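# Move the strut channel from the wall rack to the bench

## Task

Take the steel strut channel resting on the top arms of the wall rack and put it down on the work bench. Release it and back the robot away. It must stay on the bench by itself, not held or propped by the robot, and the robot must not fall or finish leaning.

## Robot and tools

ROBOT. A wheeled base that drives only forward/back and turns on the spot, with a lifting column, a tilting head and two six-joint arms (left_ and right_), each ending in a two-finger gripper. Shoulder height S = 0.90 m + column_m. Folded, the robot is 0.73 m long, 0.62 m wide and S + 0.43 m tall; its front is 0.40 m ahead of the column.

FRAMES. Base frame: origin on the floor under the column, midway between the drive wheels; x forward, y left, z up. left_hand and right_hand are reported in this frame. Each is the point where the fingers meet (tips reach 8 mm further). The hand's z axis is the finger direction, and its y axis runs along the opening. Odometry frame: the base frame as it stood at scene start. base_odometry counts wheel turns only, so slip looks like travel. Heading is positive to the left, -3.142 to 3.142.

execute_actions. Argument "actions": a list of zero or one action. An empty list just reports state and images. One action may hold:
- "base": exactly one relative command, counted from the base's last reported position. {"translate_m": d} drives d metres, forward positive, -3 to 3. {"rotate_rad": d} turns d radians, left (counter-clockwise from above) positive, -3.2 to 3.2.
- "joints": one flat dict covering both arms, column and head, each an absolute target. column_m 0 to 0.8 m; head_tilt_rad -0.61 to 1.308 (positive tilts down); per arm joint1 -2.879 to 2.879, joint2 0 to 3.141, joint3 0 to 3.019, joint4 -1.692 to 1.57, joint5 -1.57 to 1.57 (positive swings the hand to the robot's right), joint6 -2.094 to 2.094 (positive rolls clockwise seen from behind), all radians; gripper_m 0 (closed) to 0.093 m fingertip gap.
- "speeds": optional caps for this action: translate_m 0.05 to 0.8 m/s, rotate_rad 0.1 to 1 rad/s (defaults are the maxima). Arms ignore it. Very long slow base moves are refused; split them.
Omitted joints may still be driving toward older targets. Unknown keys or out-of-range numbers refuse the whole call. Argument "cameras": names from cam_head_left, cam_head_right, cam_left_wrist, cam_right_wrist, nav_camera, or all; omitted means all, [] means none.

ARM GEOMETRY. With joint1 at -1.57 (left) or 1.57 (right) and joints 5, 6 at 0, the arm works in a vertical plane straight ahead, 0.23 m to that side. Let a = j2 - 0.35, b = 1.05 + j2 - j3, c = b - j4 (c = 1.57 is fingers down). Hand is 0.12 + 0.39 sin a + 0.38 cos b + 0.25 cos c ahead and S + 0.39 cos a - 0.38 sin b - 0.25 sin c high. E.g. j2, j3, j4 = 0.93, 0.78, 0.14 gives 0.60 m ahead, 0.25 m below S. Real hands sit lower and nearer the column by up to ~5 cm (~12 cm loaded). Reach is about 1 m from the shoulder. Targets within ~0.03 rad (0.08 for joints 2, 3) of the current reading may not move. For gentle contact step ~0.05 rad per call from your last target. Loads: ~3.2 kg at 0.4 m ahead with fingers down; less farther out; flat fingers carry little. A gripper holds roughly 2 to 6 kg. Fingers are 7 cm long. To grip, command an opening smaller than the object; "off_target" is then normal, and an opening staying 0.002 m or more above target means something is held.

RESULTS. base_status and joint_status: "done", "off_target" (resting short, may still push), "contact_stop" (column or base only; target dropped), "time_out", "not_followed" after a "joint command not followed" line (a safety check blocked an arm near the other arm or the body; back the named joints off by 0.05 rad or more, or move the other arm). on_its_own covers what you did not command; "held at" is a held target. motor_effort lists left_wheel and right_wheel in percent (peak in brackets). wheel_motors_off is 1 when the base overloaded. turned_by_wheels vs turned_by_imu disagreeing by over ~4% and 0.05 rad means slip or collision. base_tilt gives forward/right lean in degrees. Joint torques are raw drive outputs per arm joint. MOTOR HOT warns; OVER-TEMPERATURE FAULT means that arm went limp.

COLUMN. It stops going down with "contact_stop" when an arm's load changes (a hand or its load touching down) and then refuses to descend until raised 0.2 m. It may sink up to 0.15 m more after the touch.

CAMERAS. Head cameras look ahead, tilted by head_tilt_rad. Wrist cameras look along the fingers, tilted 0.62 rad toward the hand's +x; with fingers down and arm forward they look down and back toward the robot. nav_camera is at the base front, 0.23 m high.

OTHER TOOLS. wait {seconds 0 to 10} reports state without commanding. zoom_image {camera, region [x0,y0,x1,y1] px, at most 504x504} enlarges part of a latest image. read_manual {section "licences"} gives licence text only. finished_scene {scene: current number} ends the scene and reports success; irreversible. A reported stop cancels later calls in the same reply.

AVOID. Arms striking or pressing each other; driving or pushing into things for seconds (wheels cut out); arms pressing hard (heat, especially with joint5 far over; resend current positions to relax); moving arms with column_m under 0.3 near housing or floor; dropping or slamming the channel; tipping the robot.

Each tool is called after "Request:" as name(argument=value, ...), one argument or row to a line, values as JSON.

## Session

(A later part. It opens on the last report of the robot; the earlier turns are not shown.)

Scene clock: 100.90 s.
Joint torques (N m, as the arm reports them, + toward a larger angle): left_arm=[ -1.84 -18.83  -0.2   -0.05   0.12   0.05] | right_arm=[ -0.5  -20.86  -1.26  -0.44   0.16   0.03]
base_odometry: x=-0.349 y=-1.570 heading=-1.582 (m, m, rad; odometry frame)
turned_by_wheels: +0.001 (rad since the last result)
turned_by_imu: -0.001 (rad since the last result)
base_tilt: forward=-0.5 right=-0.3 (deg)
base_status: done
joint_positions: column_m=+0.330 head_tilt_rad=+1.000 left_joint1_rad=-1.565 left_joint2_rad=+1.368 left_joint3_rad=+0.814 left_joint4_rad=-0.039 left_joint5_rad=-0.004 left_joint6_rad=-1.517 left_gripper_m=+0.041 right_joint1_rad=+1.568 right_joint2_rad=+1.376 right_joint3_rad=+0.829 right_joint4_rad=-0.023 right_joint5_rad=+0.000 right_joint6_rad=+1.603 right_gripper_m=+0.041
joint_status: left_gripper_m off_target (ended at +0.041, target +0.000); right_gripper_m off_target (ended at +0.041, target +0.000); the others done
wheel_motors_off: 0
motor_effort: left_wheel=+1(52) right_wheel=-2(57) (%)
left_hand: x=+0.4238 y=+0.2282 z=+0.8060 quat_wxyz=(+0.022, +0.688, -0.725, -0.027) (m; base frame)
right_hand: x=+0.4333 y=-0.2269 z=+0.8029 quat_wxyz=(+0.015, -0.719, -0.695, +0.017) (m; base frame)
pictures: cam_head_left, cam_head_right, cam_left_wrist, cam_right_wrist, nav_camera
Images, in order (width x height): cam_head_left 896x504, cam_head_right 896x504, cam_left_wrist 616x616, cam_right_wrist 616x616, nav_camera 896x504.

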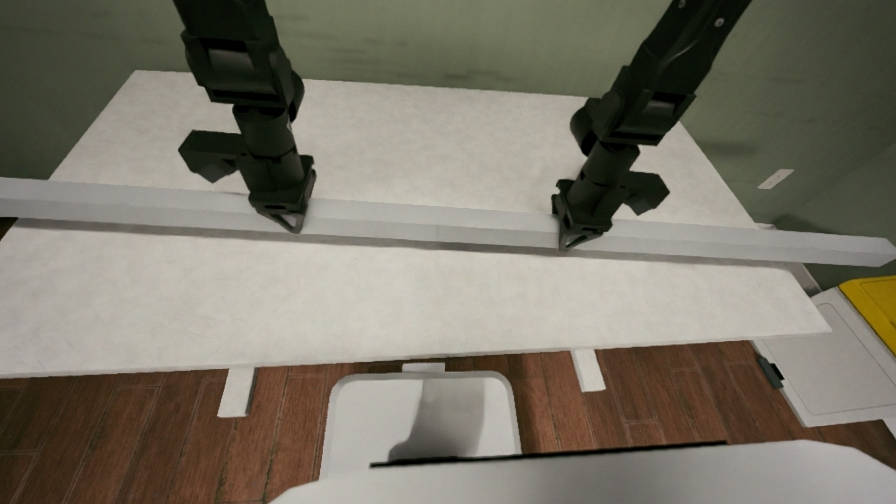

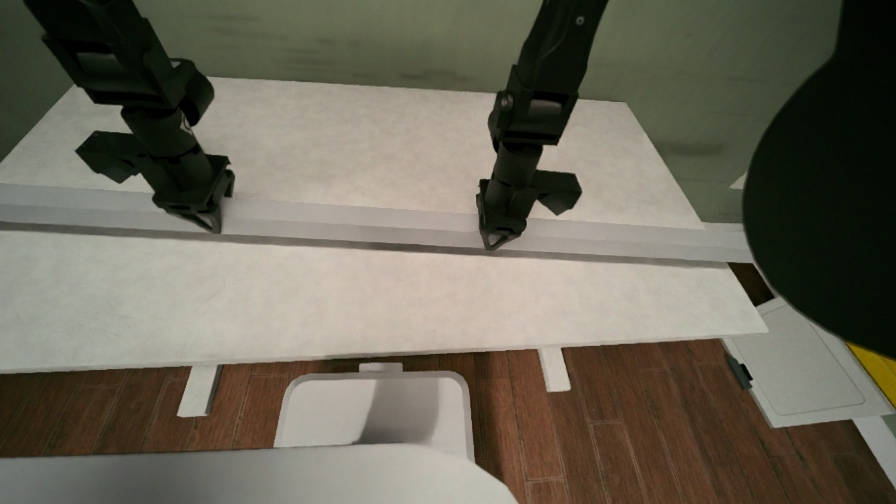

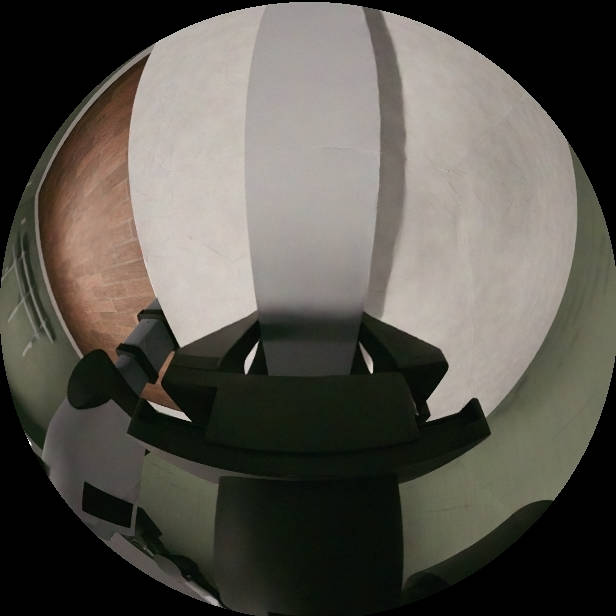

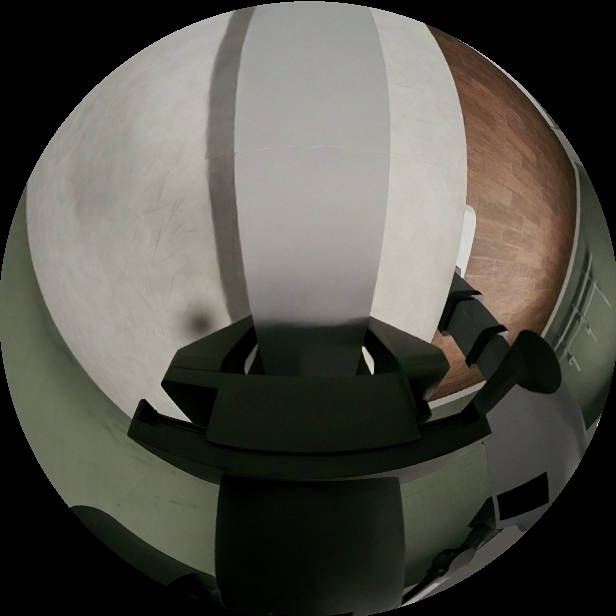

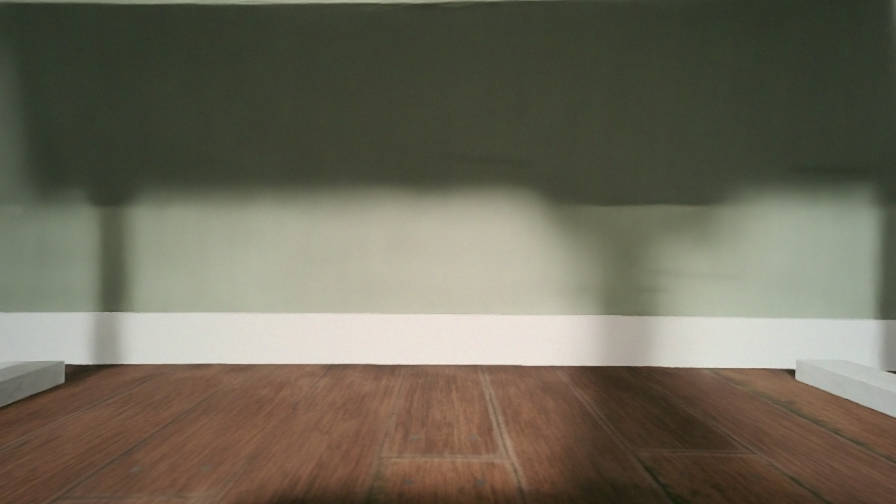

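Request:
execute_actions(
  actions=[
    {"base": {"translate_m": 0.07}, "joints": {"column_m": 0.30, "left_gripper_m": 0.0, "right_gripper_m": 0.0}, "speeds": {"translate_m": 0.15}},
  ],
  cameras=[],
)

Request:
execute_actions(
  actions=[
    {"base": {"rotate_rad": 0.055}, "joints": {"left_gripper_m": 0.0, "right_gripper_m": 0.0}, "speeds": {"rotate_rad": 0.2}},
  ],
  cameras=["cam_head_left", "cam_left_wrist", "cam_right_wrist"],
)

Scene clock: 106.30 s.
Joint torques (N m, as the arm reports them, + toward a larger angle): left_arm=[ -1.59 -18.89  -0.07  -0.03   0.15   0.04] | right_arm=[ -0.52 -20.42  -1.11  -0.46   0.15   0.03]
base_odometry: x=-0.350 y=-1.640 heading=-1.581 (m, m, rad; odometry frame)
turned_by_wheels: +0.001 (rad since the last result)
turned_by_imu: +0.000 (rad since the last result)
base_tilt: forward=-0.5 right=-0.3 (deg)
base_status: done
joint_positions: column_m=+0.300 head_tilt_rad=+1.001 left_joint1_rad=-1.565 left_joint2_rad=+1.367 left_joint3_rad=+0.812 left_joint4_rad=-0.039 left_joint5_rad=-0.004 left_joint6_rad=-1.517 left_gripper_m=+0.041 right_joint1_rad=+1.568 right_joint2_rad=+1.376 right_joint3_rad=+0.826 right_joint4_rad=-0.021 right_joint5_rad=+0.000 right_joint6_rad=+1.604 right_gripper_m=+0.041
joint_status: left_gripper_m off_target (ended at +0.041, target +0.000); right_gripper_m off_target (ended at +0.041, target +0.000); the others done
wheel_motors_off: 0
motor_effort: left_wheel=+1(32) right_wheel=-2(39) (%)
left_hand: x=+0.4228 y=+0.2282 z=+0.7761 quat_wxyz=(+0.022, +0.688, -0.725, -0.027) (m; base frame)
right_hand: x=+0.4320 y=-0.2269 z=+0.7730 quat_wxyz=(+0.016, -0.719, -0.695, +0.018) (m; base frame)
pictures: none
No camera images: the call's "cameras" was empty. Leave "cameras" out to get every camera's image.

Scene clock: 107.43 s.
Joint torques (N m, as the arm reports them, + toward a larger angle): left_arm=[ -1.88 -18.57   0.01   0.03   0.15   0.07] | right_arm=[ -0.01 -20.57  -1.18  -0.48   0.19   0.1 ]
base_odometry: x=-0.350 y=-1.640 heading=-1.528 (m, m, rad; odometry frame)
turned_by_wheels: +0.053 (rad since the last result)
turned_by_imu: +0.051 (rad since the last result)
base_tilt: forward=-0.4 right=-0.3 (deg)
base_status: done
joint_positions: column_m=+0.300 head_tilt_rad=+1.001 left_joint1_rad=-1.566 left_joint2_rad=+1.367 left_joint3_rad=+0.812 left_joint4_rad=-0.039 left_joint5_rad=-0.004 left_joint6_rad=-1.519 left_gripper_m=+0.041 right_joint1_rad=+1.567 right_joint2_rad=+1.376 right_joint3_rad=+0.827 right_joint4_rad=-0.022 right_joint5_rad=-0.001 right_joint6_rad=+1.602 right_gripper_m=+0.041
joint_status: left_gripper_m off_target (ended at +0.041, target +0.000); right_gripper_m off_target (ended at +0.041, target +0.000)
wheel_motors_off: 0
motor_effort: left_wheel=+0(50) right_wheel=+2(66) (%)
left_hand: x=+0.4226 y=+0.2280 z=+0.7761 quat_wxyz=(+0.023, +0.689, -0.724, -0.027) (m; base frame)
right_hand: x=+0.4326 y=-0.2272 z=+0.7730 quat_wxyz=(+0.015, -0.718, -0.695, +0.018) (m; base frame)
pictures: cam_head_left, cam_left_wrist, cam_right_wrist
Images, in order (width x height): cam_head_left 896x504, cam_left_wrist 616x616, cam_right_wrist 616x616.

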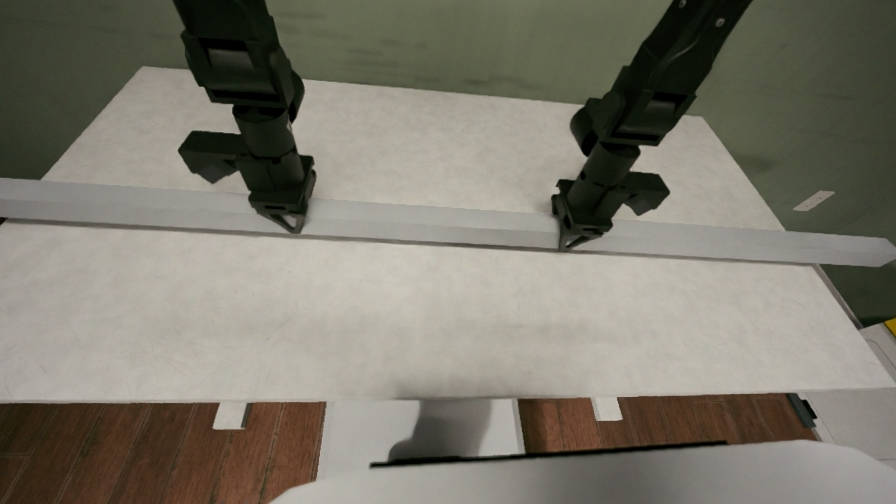

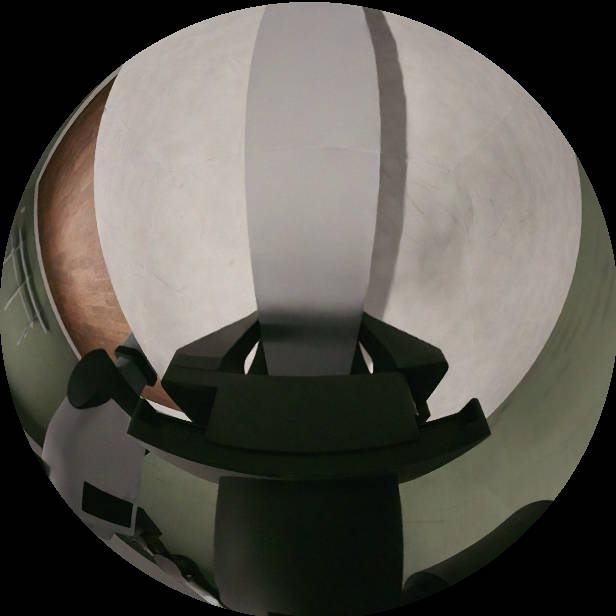

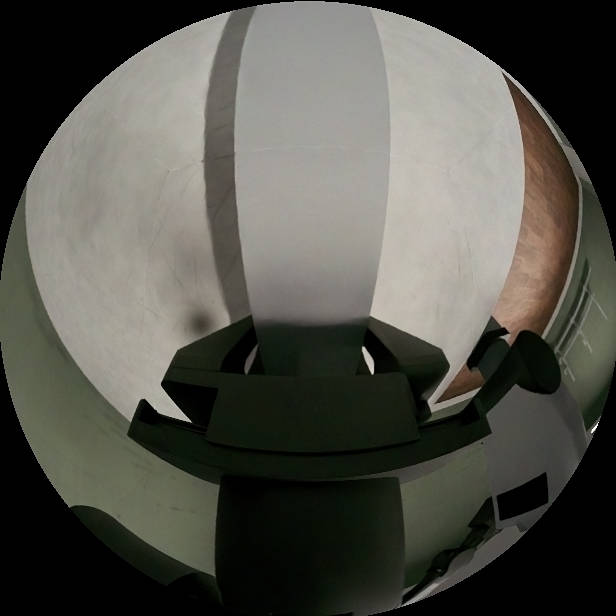

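Aligned. Lowering in small steps while watching the joint‑2 torque.

Request:
execute_actions(
  actions=[
    {"joints": {"column_m": 0.265}},
  ],
  cameras=["cam_head_left"],
)

Scene clock: 109.80 s.
Joint torques (N m, as the arm reports them, + toward a larger angle): left_arm=[ -1.9  -18.77   0.    -0.03   0.15   0.06] | right_arm=[ -0.39 -21.24  -1.12  -0.48   0.18   0.06]
base_odometry: x=-0.350 y=-1.640 heading=-1.528 (m, m, rad; odometry frame)
turned_by_wheels: +0.000 (rad since the last result)
turned_by_imu: +0.000 (rad since the last result)
base_tilt: forward=-0.5 right=-0.3 (deg)
base_status: not commanded
joint_positions: column_m=+0.265 head_tilt_rad=+1.001 left_joint1_rad=-1.566 left_joint2_rad=+1.367 left_joint3_rad=+0.812 left_joint4_rad=-0.039 left_joint5_rad=-0.004 left_joint6_rad=-1.518 left_gripper_m=+0.041 right_joint1_rad=+1.567 right_joint2_rad=+1.376 right_joint3_rad=+0.827 right_joint4_rad=-0.022 right_joint5_rad=-0.001 right_joint6_rad=+1.602 right_gripper_m=+0.041
joint_status: all done
wheel_motors_off: 0
motor_effort: left_wheel=-2(3) right_wheel=+4(5) (%)
left_hand: x=+0.4226 y=+0.2280 z=+0.7412 quat_wxyz=(+0.023, +0.689, -0.724, -0.027) (m; base frame)
right_hand: x=+0.4326 y=-0.2272 z=+0.7380 quat_wxyz=(+0.015, -0.718, -0.695, +0.018) (m; base frame)
pictures: cam_head_left
Images, in order (width x height): cam_head_left 896x504.

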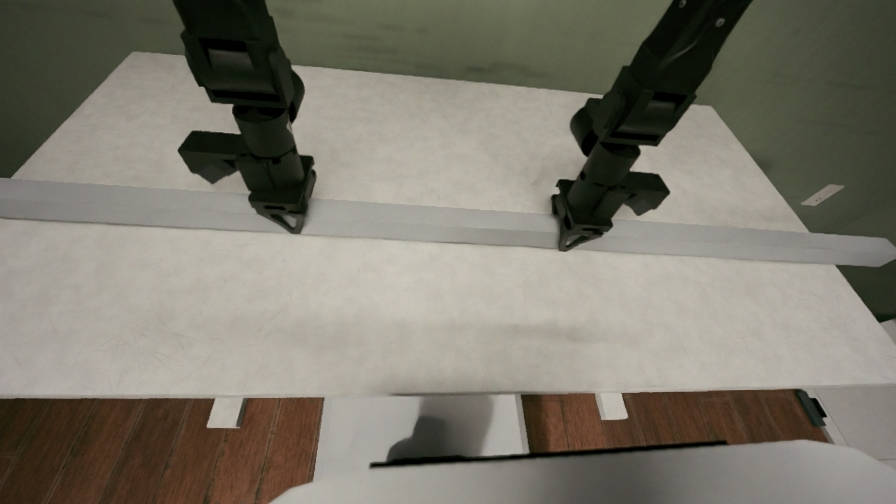

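Request:
execute_actions(
  actions=[
    {"joints": {"column_m": 0.24}},
  ],
  cameras=["cam_head_left", "cam_right_wrist"],
)

Scene clock: 111.83 s.
Joint torques (N m, as the arm reports them, + toward a larger angle): left_arm=[ -1.6  -14.5    2.69   0.47   0.13  -0.05] | right_arm=[ -0.54 -14.6    2.18   0.12   0.17  -0.1 ]
base_odometry: x=-0.350 y=-1.640 heading=-1.528 (m, m, rad; odometry frame)
turned_by_wheels: +0.000 (rad since the last result)
turned_by_imu: +0.000 (rad since the last result)
base_tilt: forward=-0.5 right=-0.3 (deg)
base_status: not commanded
joint_positions: column_m=+0.240 head_tilt_rad=+1.001 left_joint1_rad=-1.566 left_joint2_rad=+1.314 left_joint3_rad=+0.790 left_joint4_rad=-0.048 left_joint5_rad=-0.003 left_joint6_rad=-1.507 left_gripper_m=+0.041 right_joint1_rad=+1.568 right_joint2_rad=+1.307 right_joint3_rad=+0.788 right_joint4_rad=-0.036 right_joint5_rad=+0.000 right_joint6_rad=+1.615 right_gripper_m=+0.041
joint_status: all done
wheel_motors_off: 0
motor_effort: left_wheel=-1(3) right_wheel=+7(7) (%)
left_hand: x=+0.4288 y=+0.2278 z=+0.7329 quat_wxyz=(+0.015, +0.685, -0.728, -0.019) (m; base frame)
right_hand: x=+0.4330 y=-0.2270 z=+0.7348 quat_wxyz=(+0.010, -0.723, -0.691, +0.012) (m; base frame)
pictures: cam_head_left, cam_right_wrist
Images, in order (width x height): cam_head_left 896x504, cam_right_wrist 616x616.

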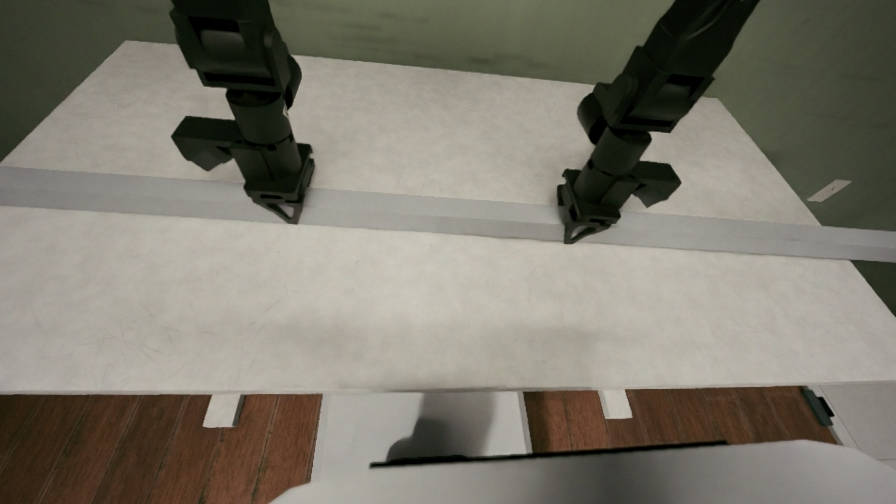

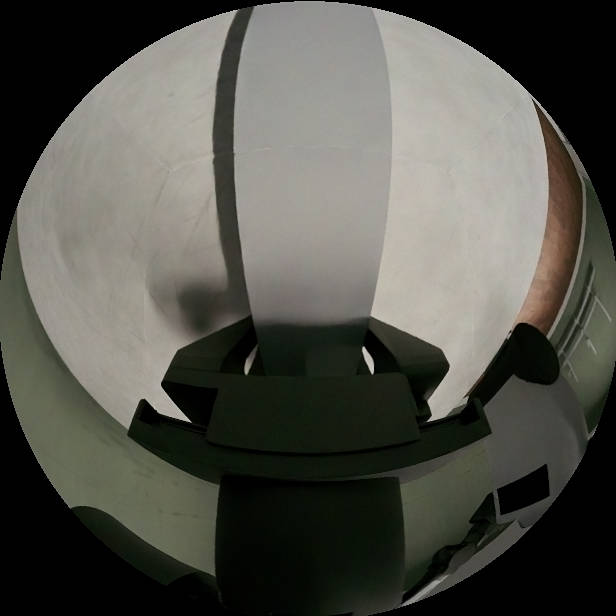

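Request:
execute_actions(
  actions=[
    {"joints": {"left_gripper_m": 0.093, "right_gripper_m": 0.093}},
  ],
  cameras=["cam_left_wrist", "cam_right_wrist"],
)

Request:
execute_actions(
  actions=[
    {"joints": {"column_m": 0.34}},
  ],
  cameras=["cam_head_left", "cam_left_wrist", "cam_right_wrist"],
)

Scene clock: 114.73 s.
Joint torques (N m, as the arm reports them, + toward a larger angle): left_arm=[ -1.8  -13.71   1.41   0.48   0.12  -0.04] | right_arm=[ -0.55 -14.22   0.6    0.28   0.17  -0.11]
base_odometry: x=-0.350 y=-1.640 heading=-1.529 (m, m, rad; odometry frame)
turned_by_wheels: +0.000 (rad since the last result)
turned_by_imu: +0.000 (rad since the last result)
base_tilt: forward=-0.5 right=-0.3 (deg)
base_status: not commanded
joint_positions: column_m=+0.240 head_tilt_rad=+1.001 left_joint1_rad=-1.566 left_joint2_rad=+1.298 left_joint3_rad=+0.806 left_joint4_rad=-0.048 left_joint5_rad=-0.003 left_joint6_rad=-1.507 left_gripper_m=+0.093 right_joint1_rad=+1.568 right_joint2_rad=+1.301 right_joint3_rad=+0.810 right_joint4_rad=-0.038 right_joint5_rad=+0.000 right_joint6_rad=+1.615 right_gripper_m=+0.093
joint_status: all done
wheel_motors_off: 0
motor_effort: left_wheel=-3(3) right_wheel=+8(9) (%)
left_hand: x=+0.4450 y=+0.2279 z=+0.7378 quat_wxyz=(+0.004, +0.685, -0.728, -0.009) (m; base frame)
right_hand: x=+0.4490 y=-0.2270 z=+0.7370 quat_wxyz=(+0.001, -0.723, -0.691, +0.003) (m; base frame)
pictures: cam_left_wrist, cam_right_wrist
Images, in order (width x height): cam_left_wrist 616x616, cam_right_wrist 616x616.

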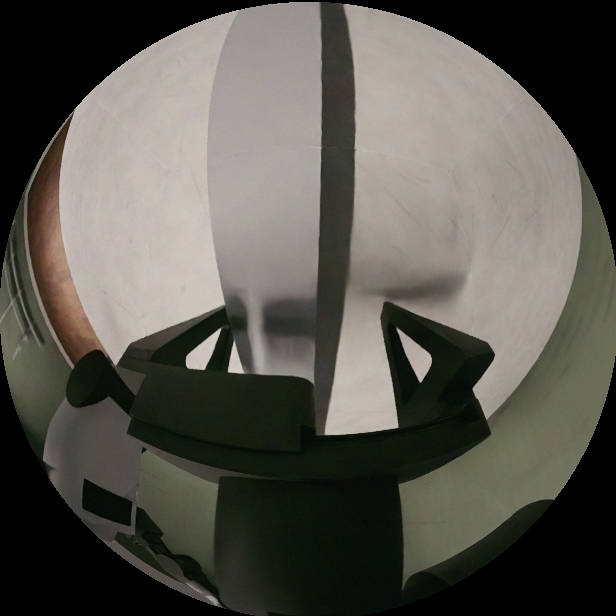

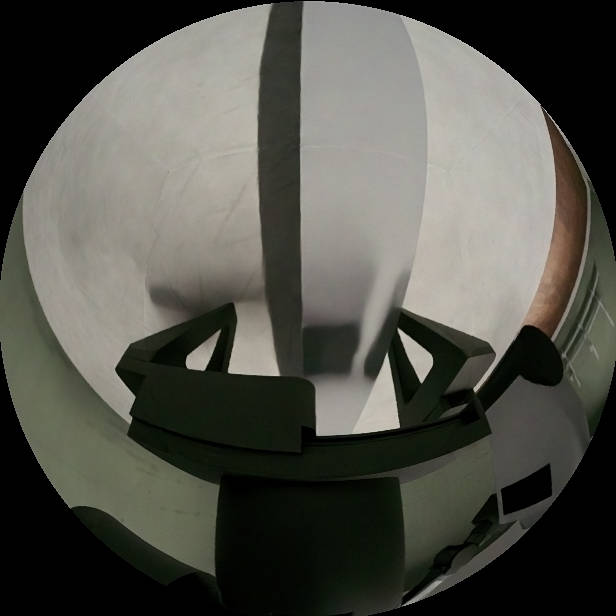

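Scene clock: 116.63 s.
Joint torques (N m, as the arm reports them, + toward a larger angle): left_arm=[ -1.85 -13.39   1.37   0.54   0.12  -0.05] | right_arm=[ -0.5  -14.3    0.76   0.29   0.17  -0.11]
base_odometry: x=-0.350 y=-1.640 heading=-1.529 (m, m, rad; odometry frame)
turned_by_wheels: +0.000 (rad since the last result)
turned_by_imu: +0.000 (rad since the last result)
base_tilt: forward=-0.5 right=-0.3 (deg)
base_status: not commanded
joint_positions: column_m=+0.340 head_tilt_rad=+1.001 left_joint1_rad=-1.566 left_joint2_rad=+1.298 left_joint3_rad=+0.806 left_joint4_rad=-0.048 left_joint5_rad=-0.003 left_joint6_rad=-1.507 left_gripper_m=+0.093 right_joint1_rad=+1.568 right_joint2_rad=+1.300 right_joint3_rad=+0.810 right_joint4_rad=-0.038 right_joint5_rad=+0.000 right_joint6_rad=+1.615 right_gripper_m=+0.093
joint_status: all done
wheel_motors_off: 0
motor_effort: left_wheel=-3(3) right_wheel=+7(8) (%)
left_hand: x=+0.4450 y=+0.2279 z=+0.8377 quat_wxyz=(+0.004, +0.685, -0.728, -0.009) (m; base frame)
right_hand: x=+0.4492 y=-0.2270 z=+0.8370 quat_wxyz=(+0.001, -0.723, -0.691, +0.003) (m; base frame)
pictures: cam_head_left, cam_left_wrist, cam_right_wrist
Images, in order (width x height): cam_head_left 896x504, cam_left_wrist 616x616, cam_right_wrist 616x616.

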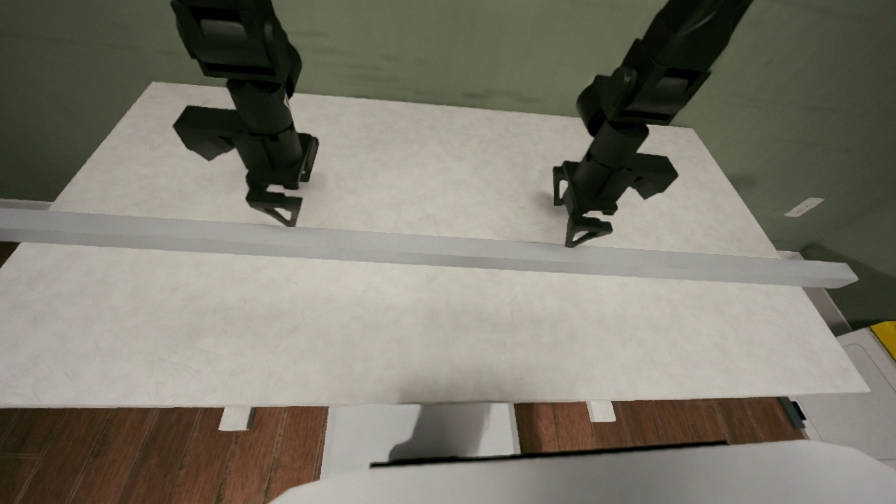

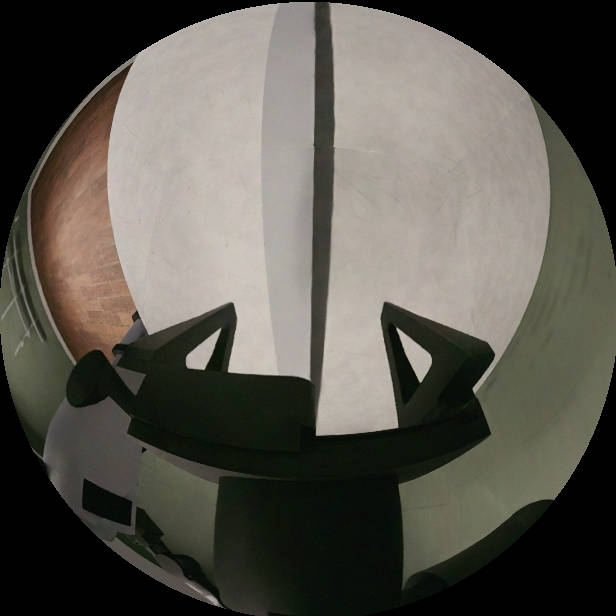

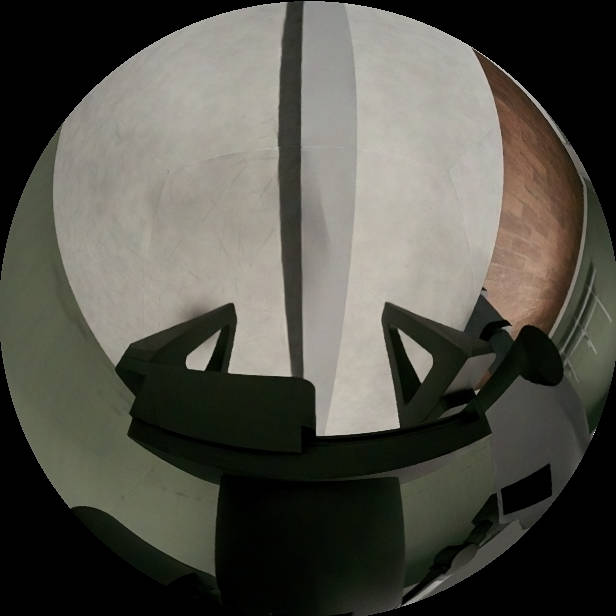

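Released and clear above. Backing away.

Request:
execute_actions(
  actions=[
    {"base": {"translate_m": -0.9}, "joints": {"head_tilt_rad": 0.5}},
  ],
  cameras=["cam_head_left", "cam_head_right", "nav_camera"],
)

Scene clock: 121.00 s.
Joint torques (N m, as the arm reports them, + toward a larger angle): left_arm=[ -1.73 -13.41   1.26   0.5    0.12  -0.04] | right_arm=[ -0.47 -14.08   1.01   0.3    0.17  -0.1 ]
base_odometry: x=-0.388 y=-0.741 heading=-1.528 (m, m, rad; odometry frame)
turned_by_wheels: +0.000 (rad since the last result)
turned_by_imu: +0.001 (rad since the last result)
base_tilt: forward=-0.5 right=-0.3 (deg)
base_status: done
joint_positions: column_m=+0.340 head_tilt_rad=+0.518 left_joint1_rad=-1.566 left_joint2_rad=+1.297 left_joint3_rad=+0.807 left_joint4_rad=-0.048 left_joint5_rad=-0.003 left_joint6_rad=-1.508 left_gripper_m=+0.093 right_joint1_rad=+1.568 right_joint2_rad=+1.298 right_joint3_rad=+0.808 right_joint4_rad=-0.038 right_joint5_rad=+0.000 right_joint6_rad=+1.615 right_gripper_m=+0.093
joint_status: all done
wheel_motors_off: 0
motor_effort: left_wheel=+1(57) right_wheel=+0(64) (%)
left_hand: x=+0.4462 y=+0.2279 z=+0.8380 quat_wxyz=(+0.003, +0.685, -0.728, -0.008) (m; base frame)
right_hand: x=+0.4488 y=-0.2270 z=+0.8376 quat_wxyz=(+0.001, -0.723, -0.691, +0.003) (m; base frame)
pictures: cam_head_left, cam_head_right, nav_camera
Images, in order (width x height): cam_head_left 896x504, cam_head_right 896x504, nav_camera 896x504.

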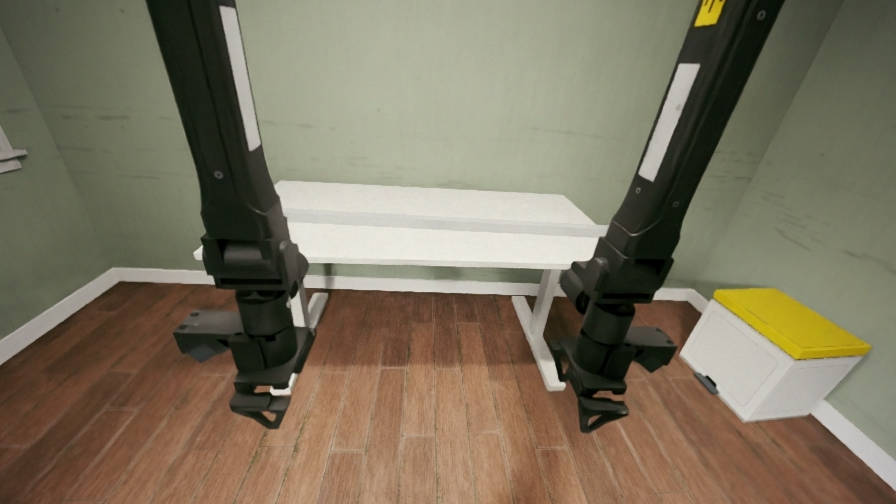

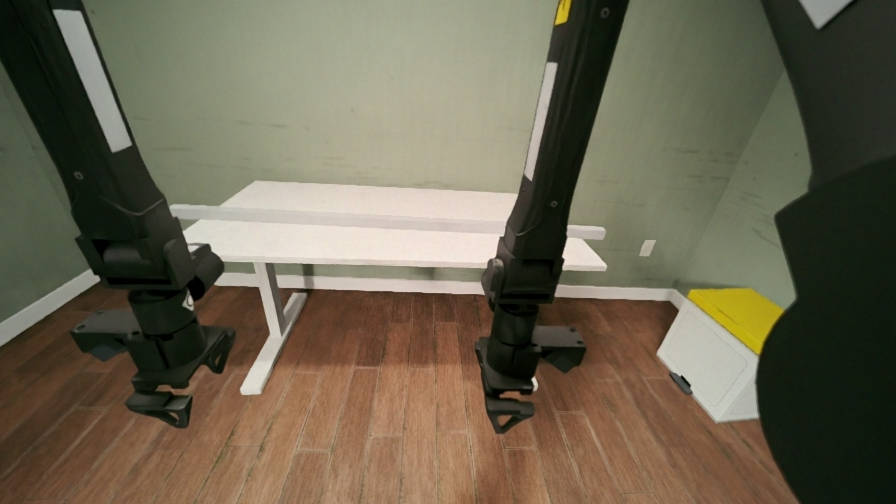

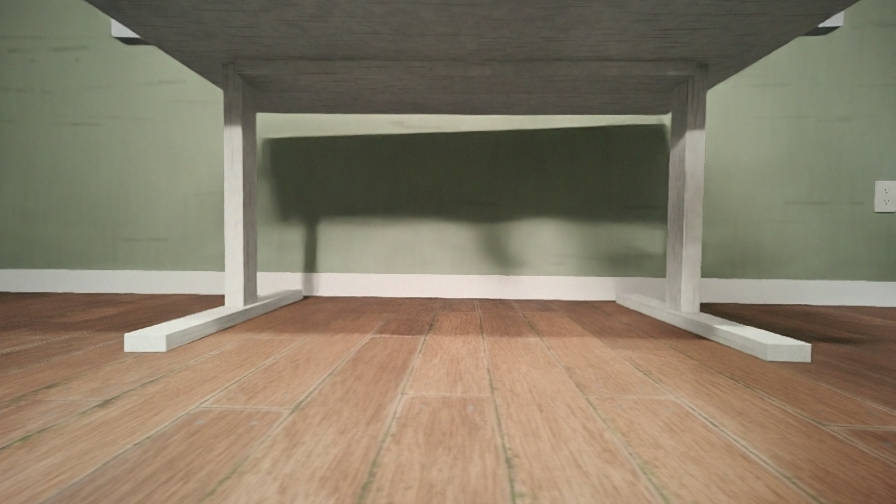

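The strut lies centered on the bench with even overhang on both sides.

Request:
finished_scene(
  scene=1,
)

The scene is finished: the task was done.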